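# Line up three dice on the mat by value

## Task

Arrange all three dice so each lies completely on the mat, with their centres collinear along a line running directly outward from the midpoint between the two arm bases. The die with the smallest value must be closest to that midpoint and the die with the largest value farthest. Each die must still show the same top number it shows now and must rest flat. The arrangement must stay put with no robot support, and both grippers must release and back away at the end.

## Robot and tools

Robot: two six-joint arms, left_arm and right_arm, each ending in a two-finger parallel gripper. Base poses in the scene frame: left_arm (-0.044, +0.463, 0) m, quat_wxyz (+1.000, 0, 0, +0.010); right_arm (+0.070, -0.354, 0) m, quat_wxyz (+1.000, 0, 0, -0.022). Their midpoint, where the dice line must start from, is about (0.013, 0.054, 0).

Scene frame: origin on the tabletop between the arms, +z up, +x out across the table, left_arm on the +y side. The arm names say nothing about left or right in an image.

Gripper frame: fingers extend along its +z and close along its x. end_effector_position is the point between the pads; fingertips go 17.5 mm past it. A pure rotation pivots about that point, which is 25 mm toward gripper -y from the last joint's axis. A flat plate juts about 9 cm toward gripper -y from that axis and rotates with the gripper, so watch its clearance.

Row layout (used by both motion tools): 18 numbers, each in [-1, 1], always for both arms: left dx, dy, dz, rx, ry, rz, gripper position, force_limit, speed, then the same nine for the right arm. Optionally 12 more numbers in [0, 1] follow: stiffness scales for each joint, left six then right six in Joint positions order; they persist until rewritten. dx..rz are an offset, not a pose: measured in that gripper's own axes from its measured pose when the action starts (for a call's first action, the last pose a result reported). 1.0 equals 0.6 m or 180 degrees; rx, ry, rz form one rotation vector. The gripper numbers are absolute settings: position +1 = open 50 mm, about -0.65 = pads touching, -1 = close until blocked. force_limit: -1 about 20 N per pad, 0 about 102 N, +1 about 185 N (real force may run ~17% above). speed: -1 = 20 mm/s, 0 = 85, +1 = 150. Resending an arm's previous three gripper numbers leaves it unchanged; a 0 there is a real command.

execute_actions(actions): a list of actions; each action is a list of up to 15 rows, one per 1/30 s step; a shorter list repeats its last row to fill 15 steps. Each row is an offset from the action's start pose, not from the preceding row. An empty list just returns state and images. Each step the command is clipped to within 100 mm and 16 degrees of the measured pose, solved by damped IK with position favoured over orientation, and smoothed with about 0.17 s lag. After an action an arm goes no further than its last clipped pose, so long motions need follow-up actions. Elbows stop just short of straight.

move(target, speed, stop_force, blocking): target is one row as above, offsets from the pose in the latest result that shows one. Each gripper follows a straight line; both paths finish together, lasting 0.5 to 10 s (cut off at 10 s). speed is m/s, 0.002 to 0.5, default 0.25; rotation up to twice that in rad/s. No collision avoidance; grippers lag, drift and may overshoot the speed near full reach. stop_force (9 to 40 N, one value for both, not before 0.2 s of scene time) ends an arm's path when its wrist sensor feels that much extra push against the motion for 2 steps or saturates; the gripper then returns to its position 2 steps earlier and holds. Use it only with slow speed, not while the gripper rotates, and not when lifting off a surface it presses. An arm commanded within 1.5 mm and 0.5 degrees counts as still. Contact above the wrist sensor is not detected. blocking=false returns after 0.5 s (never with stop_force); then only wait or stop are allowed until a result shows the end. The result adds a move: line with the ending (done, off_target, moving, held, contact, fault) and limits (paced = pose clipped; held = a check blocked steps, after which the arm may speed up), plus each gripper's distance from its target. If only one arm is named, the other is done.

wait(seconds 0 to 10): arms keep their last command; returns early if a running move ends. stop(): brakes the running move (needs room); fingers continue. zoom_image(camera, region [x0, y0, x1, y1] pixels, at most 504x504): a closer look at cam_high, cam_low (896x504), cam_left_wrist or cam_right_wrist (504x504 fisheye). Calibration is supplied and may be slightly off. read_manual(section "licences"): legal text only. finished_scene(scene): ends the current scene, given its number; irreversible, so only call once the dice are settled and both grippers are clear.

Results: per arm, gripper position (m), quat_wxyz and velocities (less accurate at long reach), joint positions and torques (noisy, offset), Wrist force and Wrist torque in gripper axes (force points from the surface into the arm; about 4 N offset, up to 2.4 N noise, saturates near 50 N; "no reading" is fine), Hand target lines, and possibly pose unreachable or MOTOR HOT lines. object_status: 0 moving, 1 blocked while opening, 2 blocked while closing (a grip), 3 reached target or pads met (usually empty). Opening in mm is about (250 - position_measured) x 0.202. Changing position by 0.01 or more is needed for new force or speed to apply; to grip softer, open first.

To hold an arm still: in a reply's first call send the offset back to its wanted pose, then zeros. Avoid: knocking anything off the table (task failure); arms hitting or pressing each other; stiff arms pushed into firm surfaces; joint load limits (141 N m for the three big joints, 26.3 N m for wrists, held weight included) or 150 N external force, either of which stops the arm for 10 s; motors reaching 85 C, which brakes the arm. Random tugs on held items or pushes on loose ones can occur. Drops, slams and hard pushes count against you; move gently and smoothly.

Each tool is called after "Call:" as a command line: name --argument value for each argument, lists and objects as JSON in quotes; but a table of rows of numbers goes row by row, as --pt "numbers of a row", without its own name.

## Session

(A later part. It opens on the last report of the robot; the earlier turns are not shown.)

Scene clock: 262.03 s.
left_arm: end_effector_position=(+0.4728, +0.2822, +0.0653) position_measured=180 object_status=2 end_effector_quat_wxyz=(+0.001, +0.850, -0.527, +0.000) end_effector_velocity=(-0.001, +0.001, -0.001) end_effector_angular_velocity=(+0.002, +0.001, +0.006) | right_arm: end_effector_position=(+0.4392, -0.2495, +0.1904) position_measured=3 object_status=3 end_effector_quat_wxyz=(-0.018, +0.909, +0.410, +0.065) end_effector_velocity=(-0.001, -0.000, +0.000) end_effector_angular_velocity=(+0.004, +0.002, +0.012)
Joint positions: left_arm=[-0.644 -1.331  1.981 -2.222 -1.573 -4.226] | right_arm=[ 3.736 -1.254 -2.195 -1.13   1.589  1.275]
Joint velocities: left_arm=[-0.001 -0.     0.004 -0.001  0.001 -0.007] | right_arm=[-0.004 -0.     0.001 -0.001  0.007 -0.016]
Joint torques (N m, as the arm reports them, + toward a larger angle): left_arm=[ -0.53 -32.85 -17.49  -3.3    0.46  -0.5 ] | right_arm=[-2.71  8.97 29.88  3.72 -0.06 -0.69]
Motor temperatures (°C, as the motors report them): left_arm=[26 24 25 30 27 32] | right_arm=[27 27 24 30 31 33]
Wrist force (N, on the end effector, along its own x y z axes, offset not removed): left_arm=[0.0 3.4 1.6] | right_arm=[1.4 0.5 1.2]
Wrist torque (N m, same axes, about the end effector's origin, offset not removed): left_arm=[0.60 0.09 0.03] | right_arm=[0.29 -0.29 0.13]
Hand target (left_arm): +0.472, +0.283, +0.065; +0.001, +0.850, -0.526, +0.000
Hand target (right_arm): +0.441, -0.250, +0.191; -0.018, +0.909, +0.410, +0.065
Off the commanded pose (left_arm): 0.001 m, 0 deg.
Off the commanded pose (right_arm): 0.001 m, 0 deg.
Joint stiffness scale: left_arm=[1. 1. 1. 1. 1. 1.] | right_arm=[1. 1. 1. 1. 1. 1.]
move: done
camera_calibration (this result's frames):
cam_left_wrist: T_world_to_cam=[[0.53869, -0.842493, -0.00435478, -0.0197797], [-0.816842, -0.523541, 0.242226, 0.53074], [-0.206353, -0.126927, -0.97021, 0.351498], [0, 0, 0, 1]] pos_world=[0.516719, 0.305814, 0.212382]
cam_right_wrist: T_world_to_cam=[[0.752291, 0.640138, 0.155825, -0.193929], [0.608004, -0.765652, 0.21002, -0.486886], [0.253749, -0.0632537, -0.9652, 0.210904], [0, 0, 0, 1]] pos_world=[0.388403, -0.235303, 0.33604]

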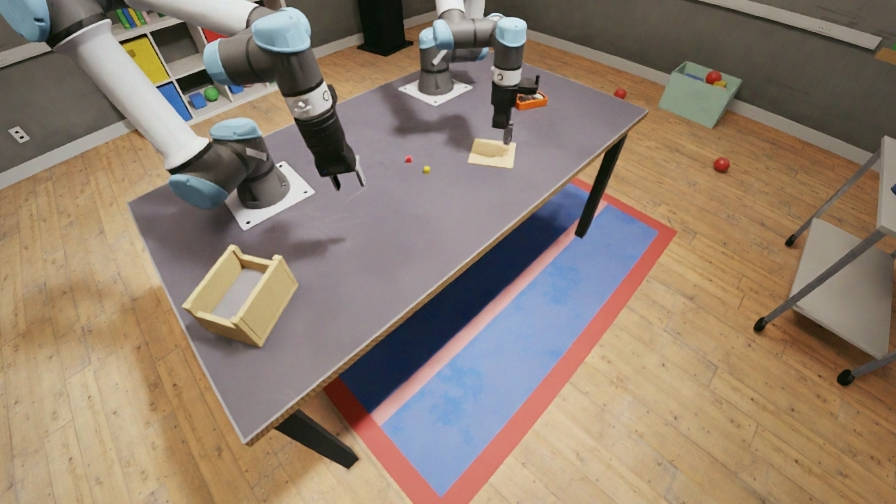

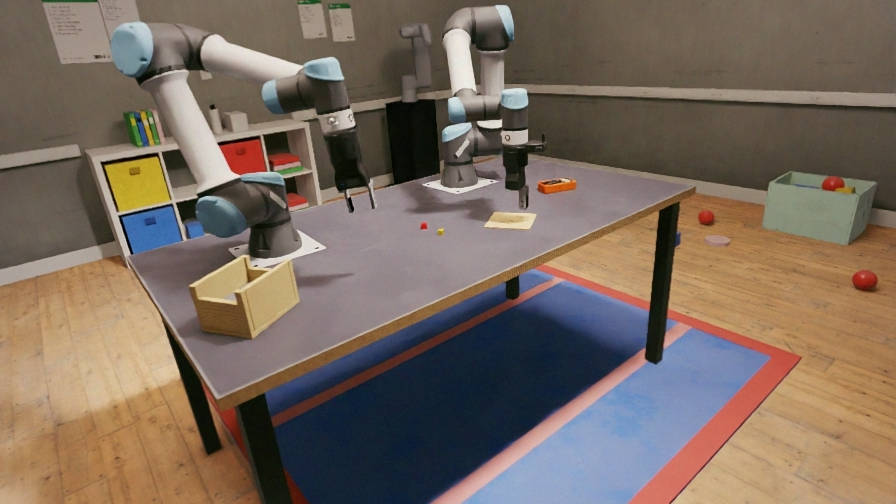

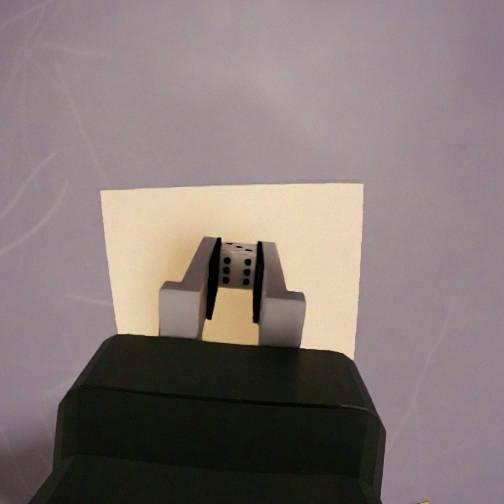

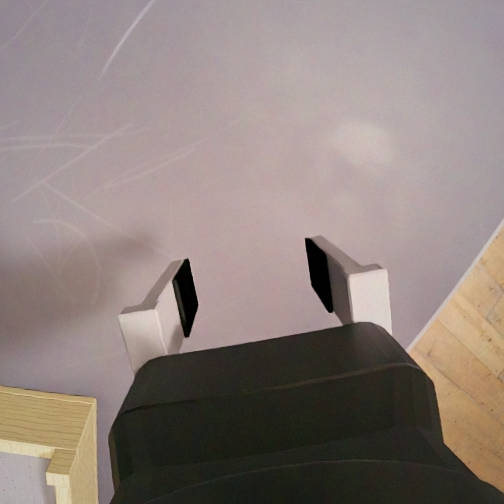

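Call:
move --target '[0,0,0.0655,0,0,0,-1,-0.5,-0.8,0,0,0,0,0,0,1,-0.5,0]' --speed 0.08 --stop_force 10

Scene clock: 297.63 s.
left_arm: end_effector_position=(+0.4739, +0.2815, +0.0278) position_measured=180 object_status=2 end_effector_quat_wxyz=(+0.001, +0.850, -0.526, +0.002) end_effector_velocity=(+0.003, -0.002, +0.001) end_effector_angular_velocity=(-0.006, -0.009, -0.002) | right_arm: end_effector_position=(+0.4392, -0.2495, +0.1904) position_measured=3 object_status=3 end_effector_quat_wxyz=(-0.018, +0.909, +0.411, +0.065) end_effector_velocity=(+0.000, +0.000, -0.000) end_effector_angular_velocity=(+0.000, +0.000, -0.001)
Joint positions: left_arm=[-0.644 -1.266  2.018 -2.326 -1.573 -4.227] | right_arm=[ 3.736 -1.254 -2.195 -1.13   1.59   1.274]
Joint velocities: left_arm=[-0.     0.001 -0.001 -0.011  0.     0.001] | right_arm=[ 0.     0.    -0.     0.     0.     0.001]
Joint torques (N m, as the arm reports them, + toward a larger angle): left_arm=[ -0.3  -31.33 -16.19  -3.44  -0.19   0.1 ] | right_arm=[ 0.7  11.96 27.71  3.33 -0.39  0.27]
Motor temperatures (°C, as the motors report them): left_arm=[26 24 25 30 27 32] | right_arm=[27 27 24 30 31 33]
Wrist force (N, on the end effector, along its own x y z axes, offset not removed): left_arm=[0.8 1.9 -1.3] | right_arm=[1.7 0.8 -0.6]
Wrist torque (N m, same axes, about the end effector's origin, offset not removed): left_arm=[0.44 -0.23 -0.10] | right_arm=[0.19 -0.42 -0.06]
Hand target (left_arm): +0.473, +0.282, +0.026; +0.001, +0.850, -0.527, +0.000
Hand target (right_arm): +0.439, -0.250, +0.190; -0.018, +0.909, +0.410, +0.065
Off the commanded pose (left_arm): 0.002 m, 0 deg.
Off the commanded pose (right_arm): 0.000 m, 0 deg.
Joint stiffness scale: left_arm=[1. 1. 1. 1. 1. 1.] | right_arm=[1. 1. 1. 1. 1. 1.]
move: done
camera_calibration (this result's frames):
cam_left_wrist: T_world_to_cam=[[0.53923, -0.842156, -0.00216712, -0.021531], [-0.817002, -0.523745, 0.241244, 0.540486], [-0.2043, -0.128315, -0.970462, 0.314656], [0, 0, 0, 1]] pos_world=[0.517473, 0.305319, 0.174926]
cam_right_wrist: T_world_to_cam=[[0.751804, 0.640658, 0.15604, -0.193634], [0.608642, -0.765272, 0.209554, -0.48697], [0.253665, -0.0625712, -0.965266, 0.211209], [0, 0, 0, 1]] pos_world=[0.388389, -0.235395, 0.336134]

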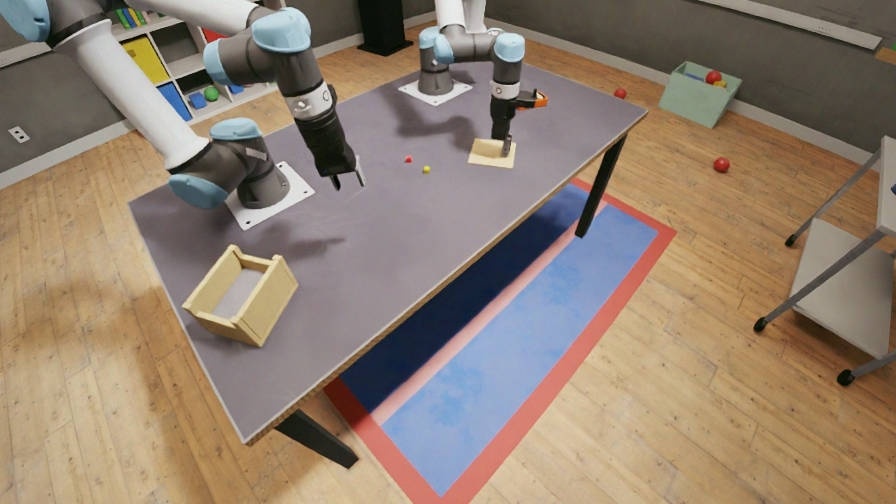

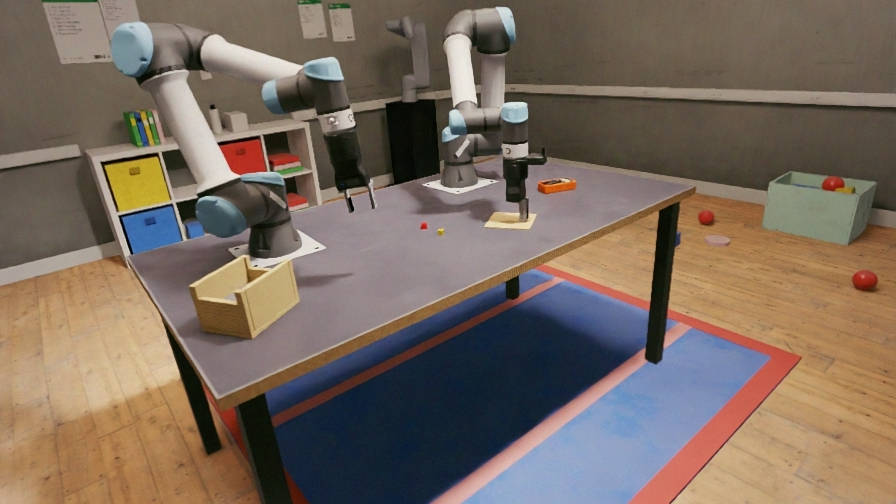

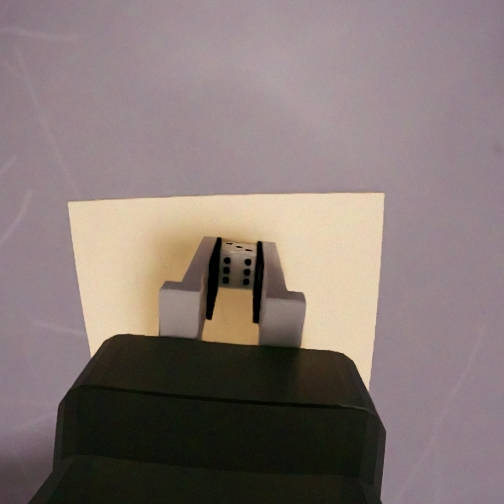

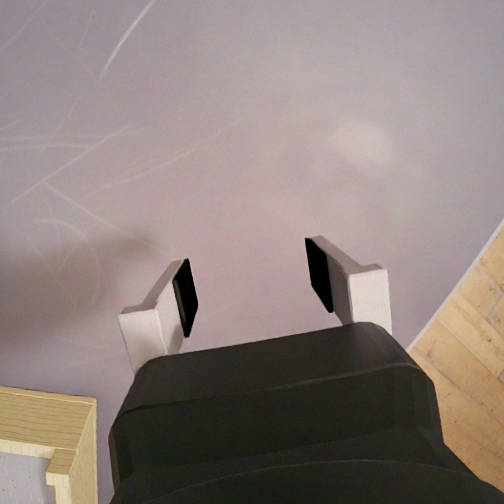

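Call:
zoom_image --camera "cam_low" --region '[500, 185, 550, 235]'

Call:
zoom_image --camera "cam_left_wrist" --region '[180, 220, 300, 330]'

Region (500, 185, 550, 235) of cam_low's 896x504 image, scaled by 10.080, with more detail than that image has.

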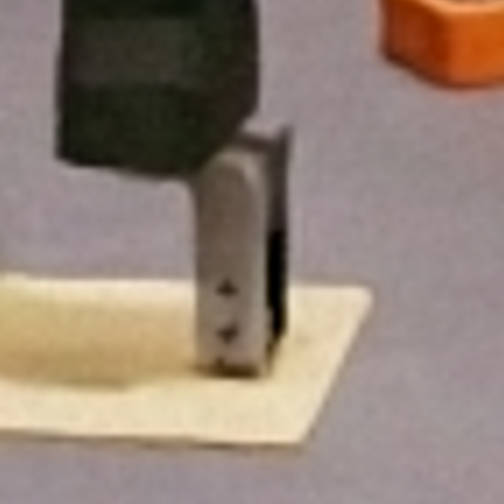

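Region (180, 220, 300, 330) of cam_left_wrist's 504x504 image, scaled by 4.200, with more detail than that image has; it fills the top 462 rows of this view, and the rest is white.

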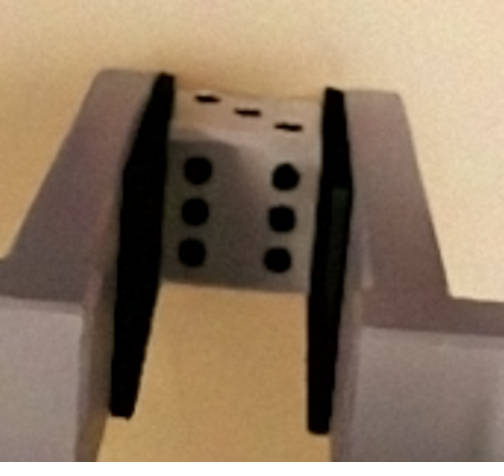

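Call:
zoom_image --camera "cam_left_wrist" --region '[45, 180, 105, 230]'

Call:
zoom_image --camera "cam_left_wrist" --region '[350, 170, 410, 220]'

Region (45, 180, 105, 230) of cam_left_wrist's 504x504 image, scaled by 8.400, with more detail than that image has.

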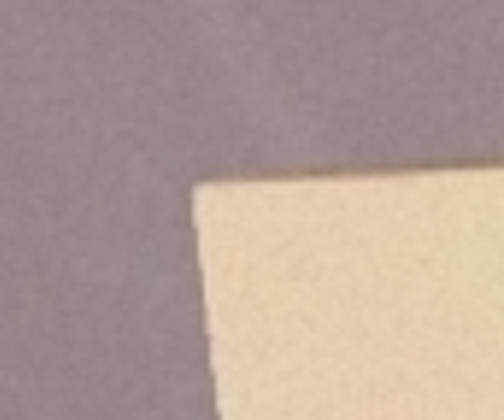

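Region (350, 170, 410, 220) of cam_left_wrist's 504x504 image, scaled by 8.400, with more detail than that image has.

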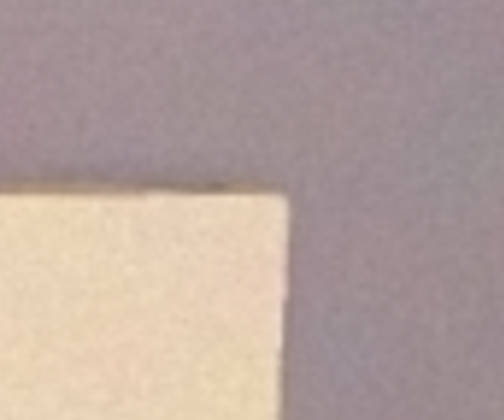

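Call:
execute_actions --actions '[[[0,0,0,0,0,0,1,-0.5,0.5,0,0,0,0,0,0,1,-0.5,0],[0,0,0,0,0,0,1,-0.5,0.5,0,0,0,0,0,0,1,-0.5,0],[0,0,-0.0016,0,0,0,1,-0.5,0.5,0,0,0,0,0,0,1,-0.5,0],[0,0,-0.0061,0,0,0,1,-0.5,0.5,0,0,0,0,0,0,1,-0.5,0],[0,0,-0.0126,0,0,0,1,-0.5,0.5,0,0,0,0,0,0,1,-0.5,0],[0,0,-0.0205,0,0,0,1,-0.5,0.5,0,0,0,0,0,0,1,-0.5,0],[0,0,-0.0292,0,0,0,1,-0.5,0.5,0,0,0,0,0,0,1,-0.5,0],[0,0,-0.0378,0,0,0,1,-0.5,0.5,0,0,0,0,0,0,1,-0.5,0],[0,0,-0.0457,0,0,0,1,-0.5,0.5,0,0,0,0,0,0,1,-0.5,0],[0,0,-0.0522,0,0,0,1,-0.5,0.5,0,0,0,0,0,0,1,-0.5,0],[0,0,-0.0567,0,0,0,1,-0.5,0.5,0,0,0,0,0,0,1,-0.5,0],[0,0,-0.0583,0,0,0,1,-0.5,0.5,0,0,0,0,0,0,1,-0.5,0]]]'

Call:
move --target '[0.2613,0.3592,0,0.0001,-0.0014,-0.0972,1,-0.5,0.5,0,0,0,0,0,0,1,-0.5,0]' --speed 0.3

Scene clock: 337.07 s.
left_arm: end_effector_position=(+0.4742, +0.2813, +0.0567) position_measured=3 object_status=0 end_effector_quat_wxyz=(+0.002, +0.850, -0.526, +0.004) end_effector_velocity=(+0.016, -0.011, +0.102) end_effector_angular_velocity=(-0.046, -0.062, -0.001) | right_arm: end_effector_position=(+0.4392, -0.2495, +0.1904) position_measured=3 object_status=3 end_effector_quat_wxyz=(-0.018, +0.909, +0.411, +0.065) end_effector_velocity=(-0.001, -0.000, -0.001) end_effector_angular_velocity=(-0.001, +0.001, +0.002)
Joint positions: left_arm=[-0.644 -1.317  1.993 -2.255 -1.573 -4.227] | right_arm=[ 3.736 -1.254 -2.195 -1.13   1.59   1.274]
Joint velocities: left_arm=[ 0.001 -0.153 -0.097  0.172 -0.001  0.001] | right_arm=[ 0.001  0.    -0.002 -0.    -0.    -0.001]
Joint torques (N m, as the arm reports them, + toward a larger angle): left_arm=[ -0.46 -27.35 -19.96  -2.21   0.08   0.  ] | right_arm=[ 0.48 11.87 27.12  3.23 -0.02 -0.34]
Motor temperatures (°C, as the motors report them): left_arm=[26 24 25 30 27 32] | right_arm=[27 27 24 30 31 33]
Wrist force (N, on the end effector, along its own x y z axes, offset not removed): left_arm=[0.5 3.8 -0.4] | right_arm=[1.2 -0.2 2.9]
Wrist torque (N m, same axes, about the end effector's origin, offset not removed): left_arm=[0.68 -0.19 -0.02] | right_arm=[0.13 -0.26 0.06]
Hand target (left_arm): +0.474, +0.282, +0.063; +0.001, +0.850, -0.526, +0.002
Hand target (right_arm): +0.439, -0.249, +0.190; -0.018, +0.909, +0.411, +0.065
Off the commanded pose (left_arm): 0.006 m, 0 deg.
Off the commanded pose (right_arm): 0.000 m, 0 deg.
Joint stiffness scale: left_arm=[1. 1. 1. 1. 1. 1.] | right_arm=[1. 1. 1. 1. 1. 1.]
camera_calibration (this result's frames):
cam_left_wrist: T_world_to_cam=[[0.539229, -0.842155, 0.00261656, -0.0220717], [-0.818007, -0.523023, 0.239398, 0.534027], [-0.200242, -0.131231, -0.970918, 0.341629], [0, 0, 0, 1]] pos_world=[0.517148, 0.305553, 0.203906]
cam_right_wrist: T_world_to_cam=[[0.751811, 0.64065, 0.156039, -0.19364], [0.608632, -0.765279, 0.209559, -0.486969], [0.253667, -0.0625782, -0.965265, 0.211206], [0, 0, 0, 1]] pos_world=[0.38839, -0.235395, 0.336134]

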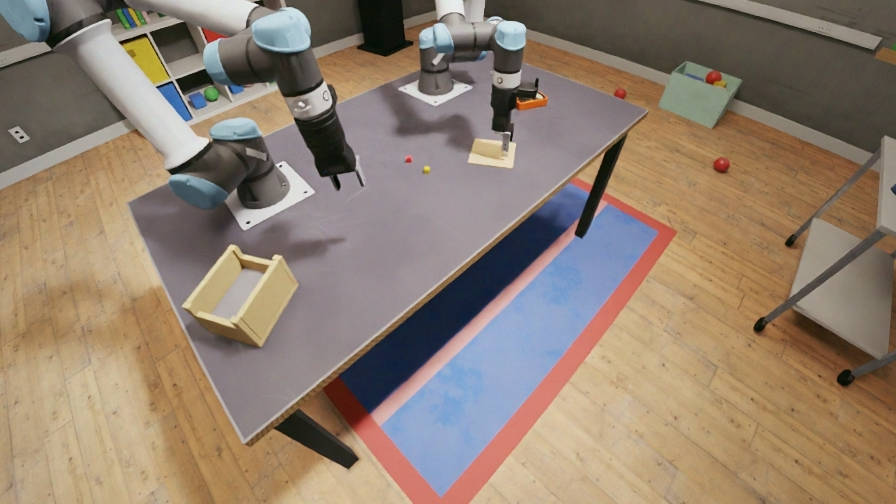

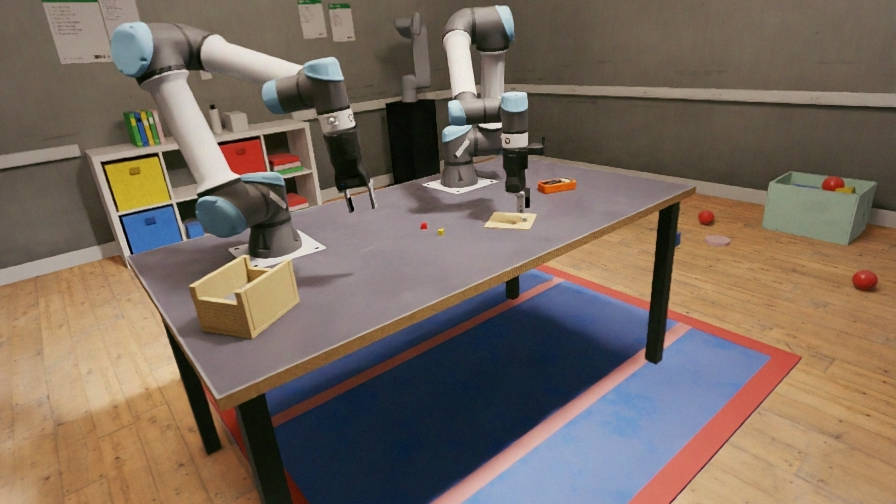

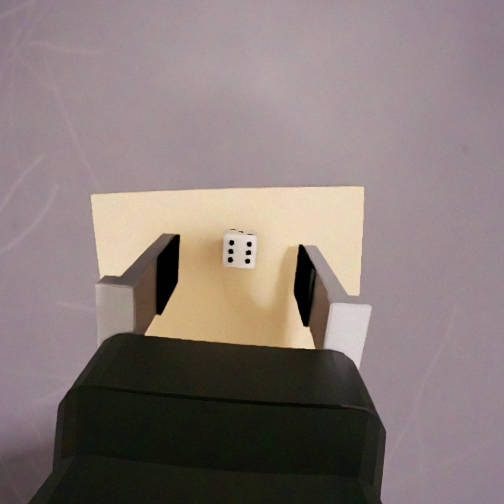

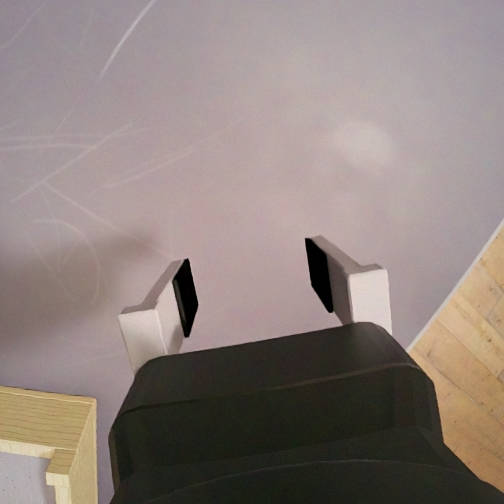

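Scene clock: 338.60 s.
left_arm: end_effector_position=(+0.3499, +0.0458, +0.0572) position_measured=3 object_status=3 end_effector_quat_wxyz=(+0.001, +0.920, -0.392, +0.002) end_effector_velocity=(-0.000, +0.001, +0.001) end_effector_angular_velocity=(+0.004, -0.000, +0.009) | right_arm: end_effector_position=(+0.4392, -0.2495, +0.1904) position_measured=3 object_status=3 end_effector_quat_wxyz=(-0.018, +0.909, +0.411, +0.065) end_effector_velocity=(+0.000, -0.000, +0.000) end_effector_angular_velocity=(+0.000, -0.000, -0.001)
Joint positions: left_arm=[-1.113 -1.229  1.866 -2.212 -1.57  -4.999] | right_arm=[ 3.736 -1.254 -2.195 -1.13   1.59   1.274]
Joint velocities: left_arm=[-0.001 -0.001 -0.001  0.006  0.002 -0.01 ] | right_arm=[-0.     0.     0.    -0.     0.     0.001]
Joint torques (N m, as the arm reports them, + toward a larger angle): left_arm=[  0.14 -33.2  -23.68  -2.43   0.38  -0.34] | right_arm=[ 0.3  11.87 28.02  3.44  0.03 -0.41]
Motor temperatures (°C, as the motors report them): left_arm=[26 24 25 30 27 32] | right_arm=[27 27 24 30 31 33]
Wrist force (N, on the end effector, along its own x y z axes, offset not removed): left_arm=[-0.2 0.5 -0.9] | right_arm=[0.9 2.3 2.3]
Wrist torque (N m, same axes, about the end effector's origin, offset not removed): left_arm=[0.16 0.04 -0.02] | right_arm=[0.41 -0.38 0.05]
Hand target (left_arm): +0.351, +0.045, +0.057; +0.001, +0.920, -0.391, +0.002
Hand target (right_arm): +0.439, -0.249, +0.190; -0.018, +0.909, +0.411, +0.065
Off the commanded pose (left_arm): 0.002 m, 0 deg.
Off the commanded pose (right_arm): 0.000 m, 0 deg.
Joint stiffness scale: left_arm=[1. 1. 1. 1. 1. 1.] | right_arm=[1. 1. 1. 1. 1. 1.]
move: done
camera_calibration (this result's frames):
cam_left_wrist: T_world_to_cam=[[0.766038, -0.642791, -0.002404, -0.241561], [-0.623348, -0.743769, 0.24134, 0.250975], [-0.15692, -0.183377, -0.970438, 0.273574], [0, 0, 0, 1]] pos_world=[0.384419, 0.0815613, 0.204335]
cam_right_wrist: T_world_to_cam=[[0.751811, 0.64065, 0.156039, -0.19364], [0.608632, -0.765279, 0.209559, -0.486969], [0.253667, -0.0625781, -0.965265, 0.211206], [0, 0, 0, 1]] pos_world=[0.38839, -0.235395, 0.336134]

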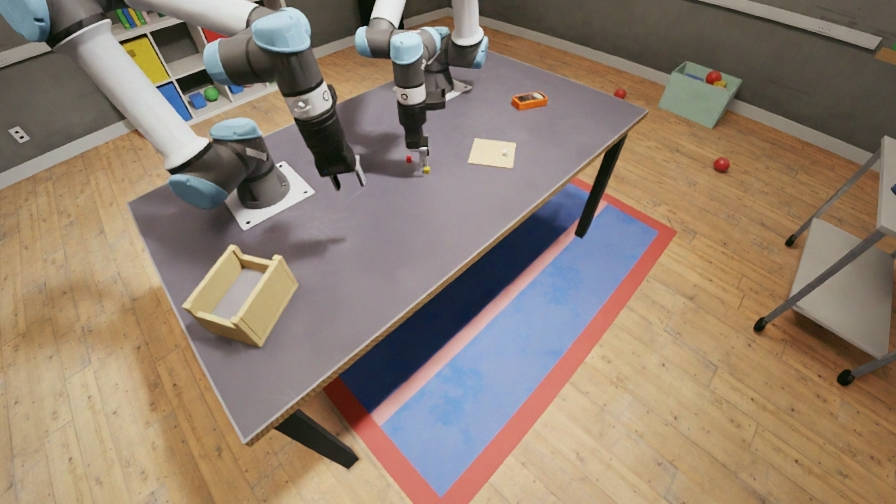

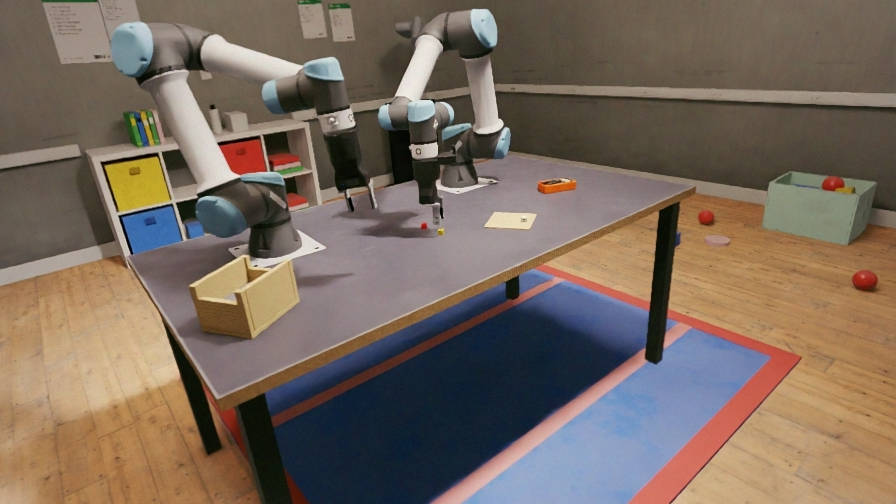

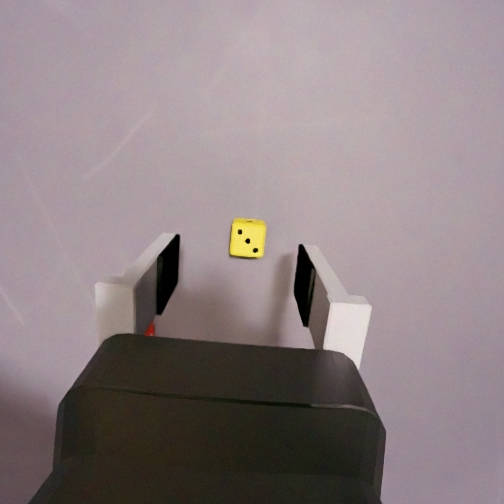

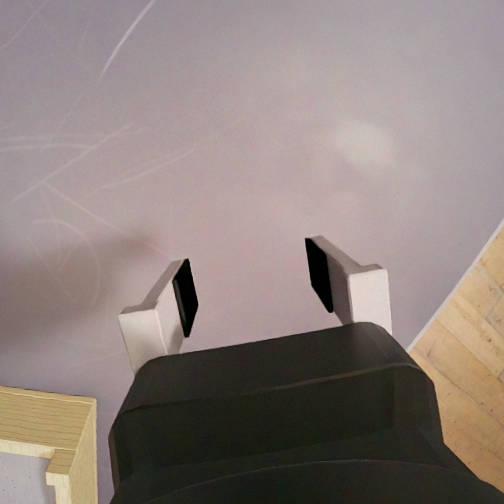

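Call:
zoom_image --camera "cam_left_wrist" --region '[205, 200, 295, 280]'

Region (205, 200, 295, 280) of cam_left_wrist's 504x504 image, scaled by 5.600, with more detail than that image has.

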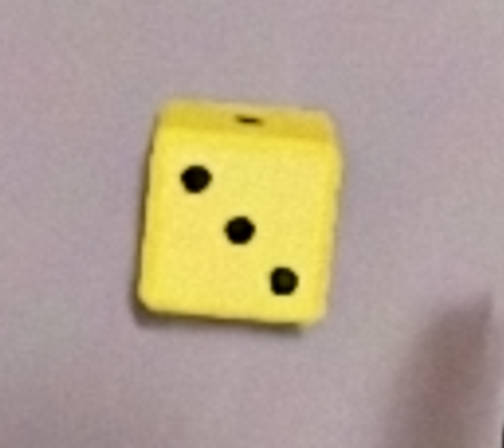

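Call:
move --target '[0.0070,-0.0072,0.0603,0,0,0,-1,-0.5,-0.7,0,0,0,0,0,0,1,-0.5,0]' --speed 0.1 --stop_force 12

Scene clock: 354.83 s.
left_arm: end_effector_position=(+0.3557, +0.0437, +0.0227) position_measured=179 object_status=2 end_effector_quat_wxyz=(+0.002, +0.920, -0.393, +0.003) end_effector_velocity=(-0.000, -0.001, +0.001) end_effector_angular_velocity=(-0.002, -0.001, -0.003) | right_arm: end_effector_position=(+0.4392, -0.2495, +0.1904) position_measured=3 object_status=3 end_effector_quat_wxyz=(-0.018, +0.909, +0.411, +0.065) end_effector_velocity=(+0.000, +0.001, +0.000) end_effector_angular_velocity=(+0.001, -0.001, +0.001)
Joint positions: left_arm=[-1.106 -1.166  1.885 -2.297 -1.57  -4.99 ] | right_arm=[ 3.736 -1.254 -2.195 -1.13   1.59   1.274]
Joint velocities: left_arm=[-0.001 -0.001 -0.    -0.001 -0.     0.002] | right_arm=[0.001 0.    0.001 0.    0.    0.   ]
Joint torques (N m, as the arm reports them, + toward a larger angle): left_arm=[  1.11 -35.75 -16.74  -3.47  -0.07   0.14] | right_arm=[ 1.38 11.53 27.79  3.32 -0.05 -0.45]
Motor temperatures (°C, as the motors report them): left_arm=[26 24 25 30 27 32] | right_arm=[27 27 24 30 31 33]
Wrist force (N, on the end effector, along its own x y z axes, offset not removed): left_arm=[-2.3 3.0 0.7] | right_arm=[-1.4 5.2 -0.5]
Wrist torque (N m, same axes, about the end effector's origin, offset not removed): left_arm=[0.60 0.40 0.15] | right_arm=[1.03 0.27 0.20]
Hand target (left_arm): +0.356, +0.046, +0.021; +0.001, +0.920, -0.392, +0.002
Hand target (right_arm): +0.439, -0.249, +0.190; -0.018, +0.909, +0.411, +0.065
Off the commanded pose (left_arm): 0.003 m, 0 deg.
Off the commanded pose (right_arm): 0.000 m, 0 deg.
Joint stiffness scale: left_arm=[1. 1. 1. 1. 1. 1.] | right_arm=[1. 1. 1. 1. 1. 1.]
move: done
camera_calibration (this result's frames):
cam_left_wrist: T_world_to_cam=[[0.765008, -0.64402, 0.000267244, -0.247135], [-0.624902, -0.742197, 0.242158, 0.261824], [-0.155757, -0.18542, -0.970237, 0.240279], [0, 0, 0, 1]] pos_world=[0.3901, 0.0797177, 0.16979]
cam_right_wrist: T_world_to_cam=[[0.751811, 0.64065, 0.156039, -0.19364], [0.608632, -0.765279, 0.209558, -0.486969], [0.253667, -0.0625781, -0.965265, 0.211206], [0, 0, 0, 1]] pos_world=[0.38839, -0.235395, 0.336134]

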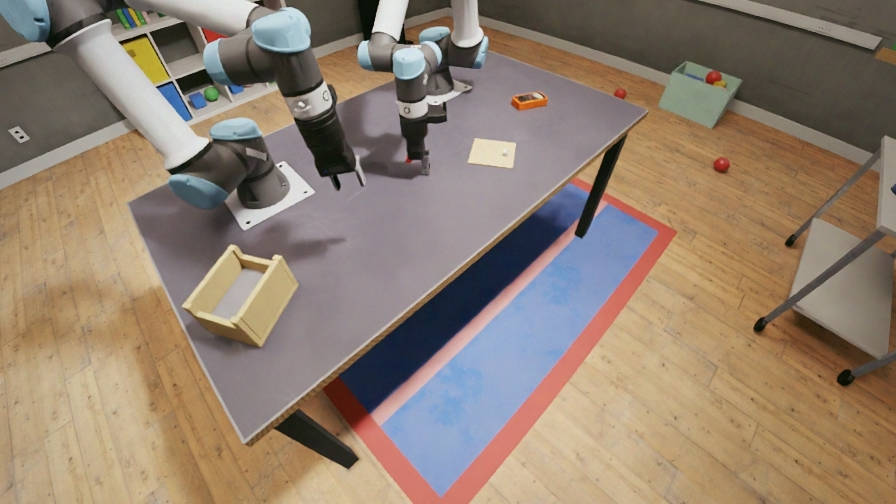

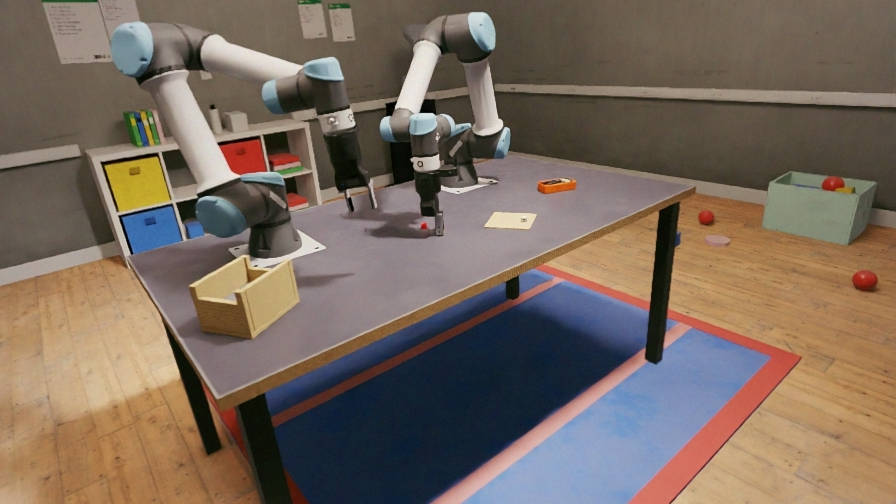

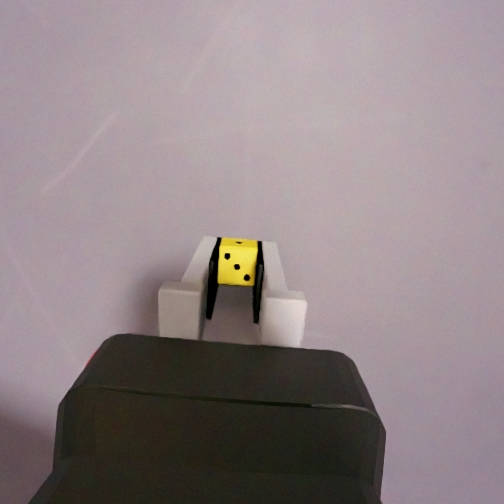

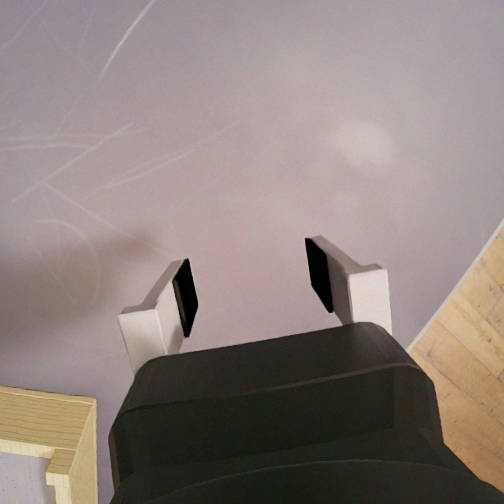

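Call:
zoom_image --camera "cam_left_wrist" --region '[180, 220, 300, 330]'

Region (180, 220, 300, 330) of cam_left_wrist's 504x504 image, scaled by 4.200, with more detail than that image has; it fills the top 462 rows of this view, and the rest is white.

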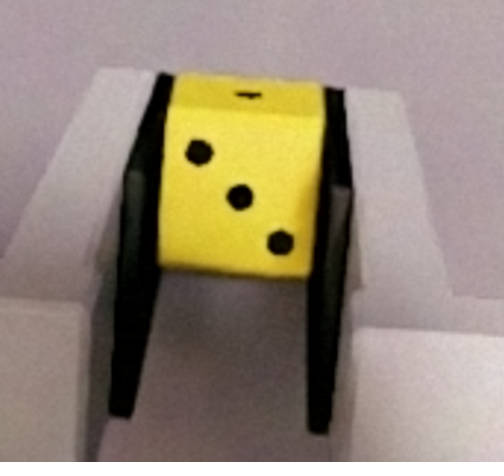

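Call:
move --target '[-0.1729,-0.3489,-0.0389,0.0001,-0.0023,0.0973,-1,-0.5,-0.7,0,0,0,0,0,0,1,-0.5,0]' --speed 0.3

Scene clock: 383.30 s.
left_arm: end_effector_position=(+0.4348, +0.2626, +0.0451) position_measured=179 object_status=2 end_effector_quat_wxyz=(-0.000, +0.849, -0.528, +0.000) end_effector_velocity=(+0.000, -0.001, +0.000) end_effector_angular_velocity=(-0.002, +0.002, -0.010) | right_arm: end_effector_position=(+0.4392, -0.2495, +0.1904) position_measured=3 object_status=3 end_effector_quat_wxyz=(-0.018, +0.909, +0.411, +0.065) end_effector_velocity=(+0.000, +0.000, +0.000) end_effector_angular_velocity=(+0.000, -0.001, +0.002)
Joint positions: left_arm=[-0.724 -1.355  2.08  -2.296 -1.57  -4.302] | right_arm=[ 3.736 -1.254 -2.195 -1.13   1.59   1.274]
Joint velocities: left_arm=[ 0.     0.001 -0.002  0.002 -0.003  0.011] | right_arm=[ 0.001  0.     0.     0.001  0.    -0.001]
Joint torques (N m, as the arm reports them, + toward a larger angle): left_arm=[  0.69 -27.63 -20.29  -2.45  -0.29  -0.08] | right_arm=[ 1.19 11.56 27.82  3.23 -0.04 -0.42]
Motor temperatures (°C, as the motors report them): left_arm=[26 24 25 30 27 32] | right_arm=[27 27 24 30 31 33]
Wrist force (N, on the end effector, along its own x y z axes, offset not removed): left_arm=[-0.3 0.5 1.1] | right_arm=[-2.9 1.2 2.9]
Wrist torque (N m, same axes, about the end effector's origin, offset not removed): left_arm=[0.33 0.11 0.15] | right_arm=[0.36 0.49 -0.10]
Hand target (left_arm): +0.435, +0.263, +0.045; +0.000, +0.849, -0.528, -0.000
Hand target (right_arm): +0.439, -0.249, +0.190; -0.018, +0.909, +0.411, +0.065
Off the commanded pose (left_arm): 0.001 m, 0 deg.
Off the commanded pose (right_arm): 0.000 m, 0 deg.
Joint stiffness scale: left_arm=[1. 1. 1. 1. 1. 1.] | right_arm=[1. 1. 1. 1. 1. 1.]
move: done
camera_calibration (this result's frames):
cam_left_wrist: T_world_to_cam=[[0.535273, -0.844657, -0.00609418, -0.0137592], [-0.819406, -0.520996, 0.239033, 0.494967], [-0.205076, -0.122954, -0.970992, 0.320013], [0, 0, 0, 1]] pos_world=[0.478571, 0.285601, 0.192333]
cam_right_wrist: T_world_to_cam=[[0.751811, 0.64065, 0.156039, -0.19364], [0.608632, -0.765279, 0.209559, -0.486969], [0.253667, -0.0625781, -0.965265, 0.211206], [0, 0, 0, 1]] pos_world=[0.38839, -0.235395, 0.336134]

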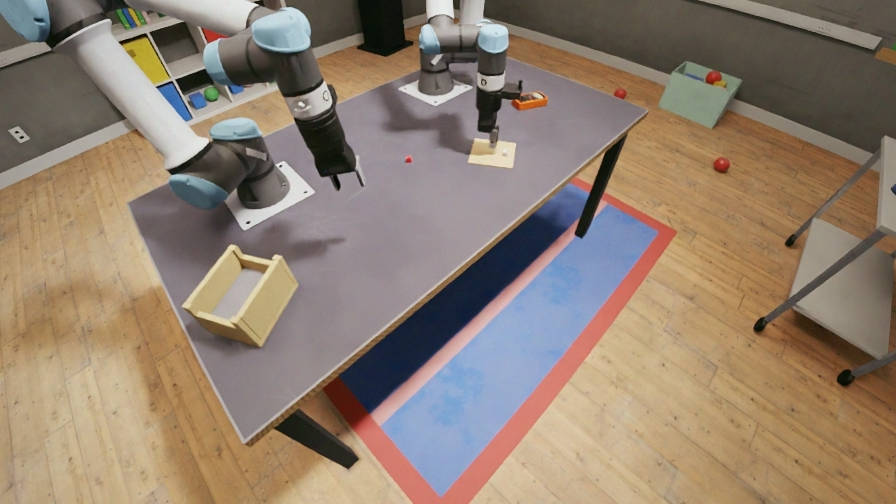

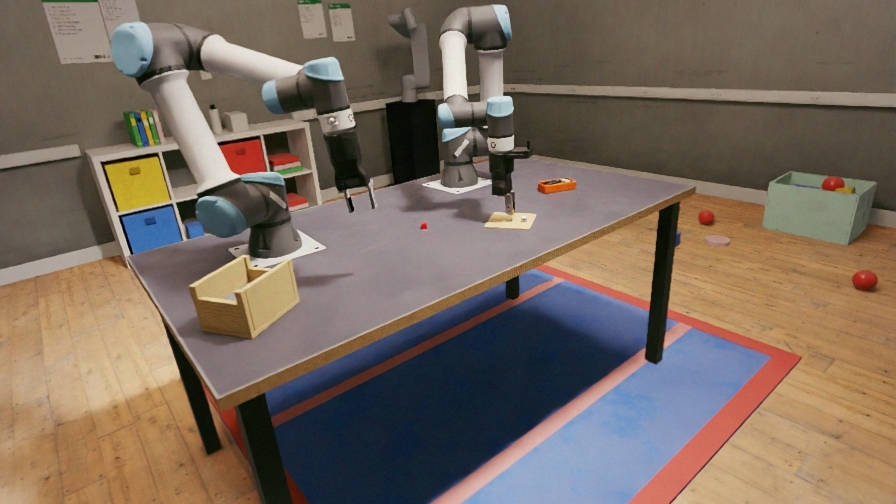

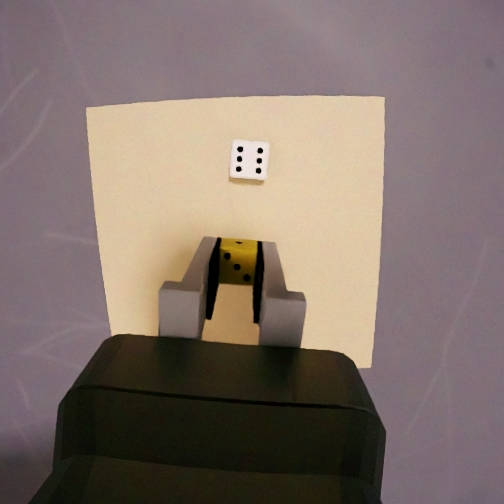

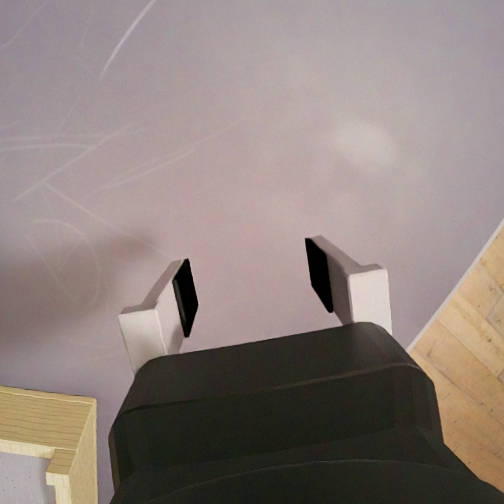

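Call:
zoom_image --camera "cam_left_wrist" --region '[205, 120, 295, 200]'

Call:
zoom_image --camera "cam_left_wrist" --region '[180, 220, 300, 330]'

Region (205, 120, 295, 200) of cam_left_wrist's 504x504 image, scaled by 5.600, with more detail than that image has.

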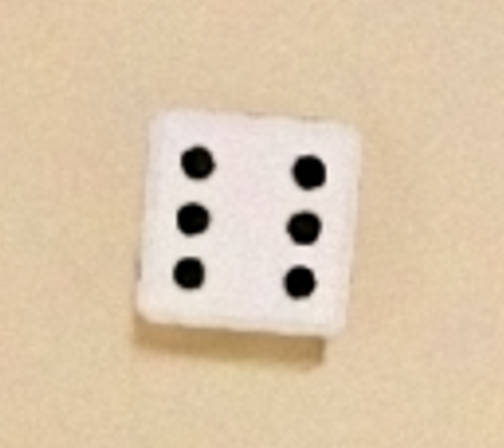

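Region (180, 220, 300, 330) of cam_left_wrist's 504x504 image, scaled by 4.200, with more detail than that image has; it fills the top 462 rows of this view, and the rest is white.

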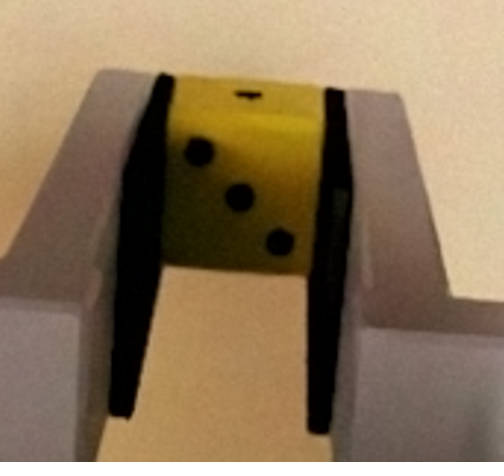

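Call:
execute_actions --actions '[[[0,0,0.0012,0,0,0,-1,-0.5,-0.7,0,0,0,0,0,0,1,-0.5,0],[0,0,0.0044,0,0,0,-1,-0.5,-0.7,0,0,0,0,0,0,1,-0.5,0],[0,0,0.0091,0,0,0,-1,-0.5,-0.7,0,0,0,0,0,0,1,-0.5,0],[0,0,0.0147,0,0,0,-1,-0.5,-0.7,0,0,0,0,0,0,1,-0.5,0],[0,0,0.0205,0,0,0,-1,-0.5,-0.7,0,0,0,0,0,0,1,-0.5,0],[0,0,0.0261,0,0,0,-1,-0.5,-0.7,0,0,0,0,0,0,1,-0.5,0],[0,0,0.0308,0,0,0,-1,-0.5,-0.7,0,0,0,0,0,0,1,-0.5,0],[0,0,0.0340,0,0,0,-1,-0.5,-0.7,0,0,0,0,0,0,1,-0.5,0],[0,0,0.0352,0,0,0,-1,-0.5,-0.7,0,0,0,0,0,0,1,-0.5,0]]]'

Scene clock: 422.60 s.
left_arm: end_effector_position=(+0.4350, +0.2624, +0.0263) position_measured=179 object_status=2 end_effector_quat_wxyz=(-0.000, +0.849, -0.528, -0.000) end_effector_velocity=(+0.015, -0.013, +0.016) end_effector_angular_velocity=(-0.051, -0.060, +0.002) | right_arm: end_effector_position=(+0.4392, -0.2495, +0.1904) position_measured=3 object_status=3 end_effector_quat_wxyz=(-0.018, +0.909, +0.411, +0.065) end_effector_velocity=(-0.000, +0.000, -0.000) end_effector_angular_velocity=(-0.000, +0.000, +0.002)
Joint positions: left_arm=[-0.723 -1.319  2.097 -2.348 -1.57  -4.301] | right_arm=[ 3.736 -1.254 -2.195 -1.13   1.59   1.274]
Joint velocities: left_arm=[-0.    -0.017 -0.002 -0.061 -0.    -0.002] | right_arm=[ 0.001 -0.     0.    -0.    -0.    -0.001]
Joint torques (N m, as the arm reports them, + toward a larger angle): left_arm=[ -0.93 -27.23 -15.58  -3.46   0.17  -0.2 ] | right_arm=[ 0.06 11.86 27.74  3.38  0.05 -0.35]
Motor temperatures (°C, as the motors report them): left_arm=[26 25 25 30 27 32] | right_arm=[27 27 24 30 31 33]
Wrist force (N, on the end effector, along its own x y z axes, offset not removed): left_arm=[-8.6 1.8 -19.2] | right_arm=[-2.1 2.8 -2.4]
Wrist torque (N m, same axes, about the end effector's origin, offset not removed): left_arm=[-0.22 0.29 0.10] | right_arm=[0.31 0.21 -0.12]
Hand target (left_arm): +0.435, +0.263, +0.024; -0.000, +0.849, -0.528, +0.000
Hand target (right_arm): +0.439, -0.249, +0.190; -0.018, +0.909, +0.411, +0.065
Off the commanded pose (left_arm): 0.002 m, 0 deg.
Off the commanded pose (right_arm): 0.000 m, 0 deg.
Joint stiffness scale: left_arm=[1. 1. 1. 1. 1. 1.] | right_arm=[1. 1. 1. 1. 1. 1.]
camera_calibration (this result's frames):
cam_left_wrist: T_world_to_cam=[[0.534923, -0.844874, -0.00676955, -0.0139299], [-0.819441, -0.520739, 0.239474, 0.499467], [-0.205851, -0.122553, -0.970879, 0.301996], [0, 0, 0, 1]] pos_world=[0.478901, 0.285333, 0.173498]
cam_right_wrist: T_world_to_cam=[[0.751811, 0.64065, 0.156039, -0.19364], [0.608632, -0.765279, 0.209558, -0.486969], [0.253667, -0.0625781, -0.965265, 0.211206], [0, 0, 0, 1]] pos_world=[0.38839, -0.235395, 0.336134]

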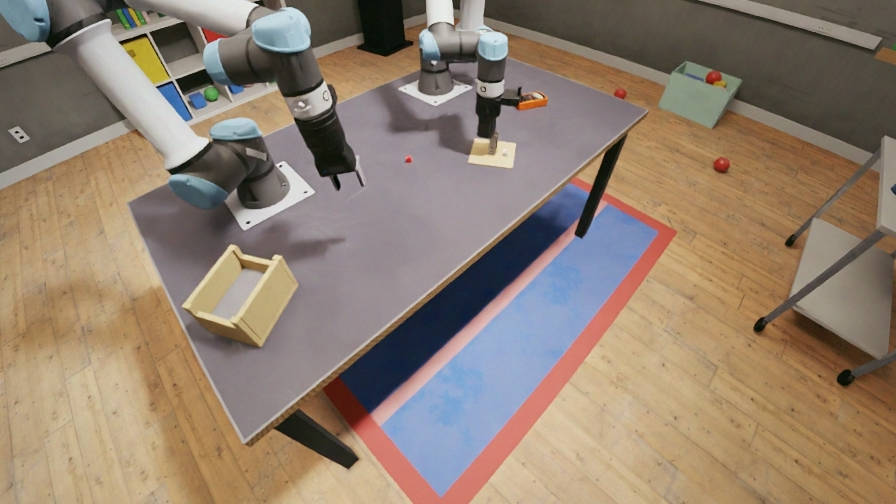

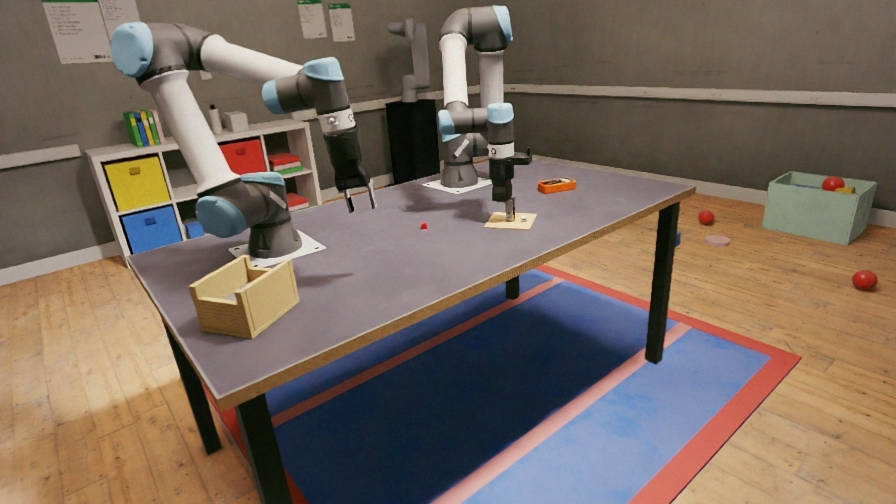

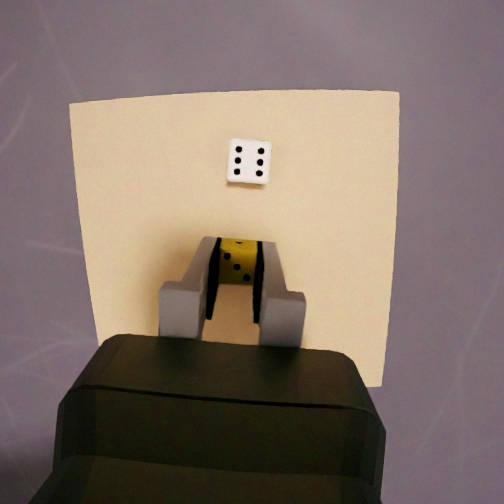

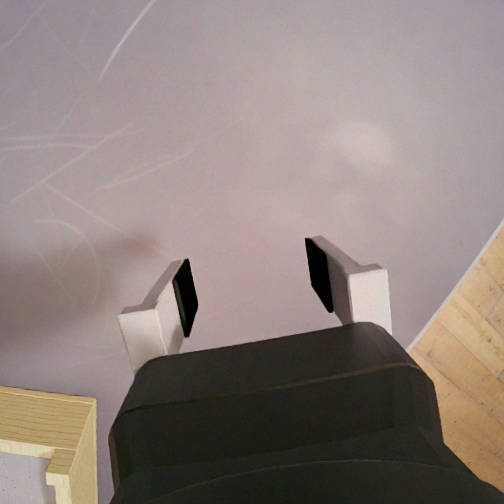

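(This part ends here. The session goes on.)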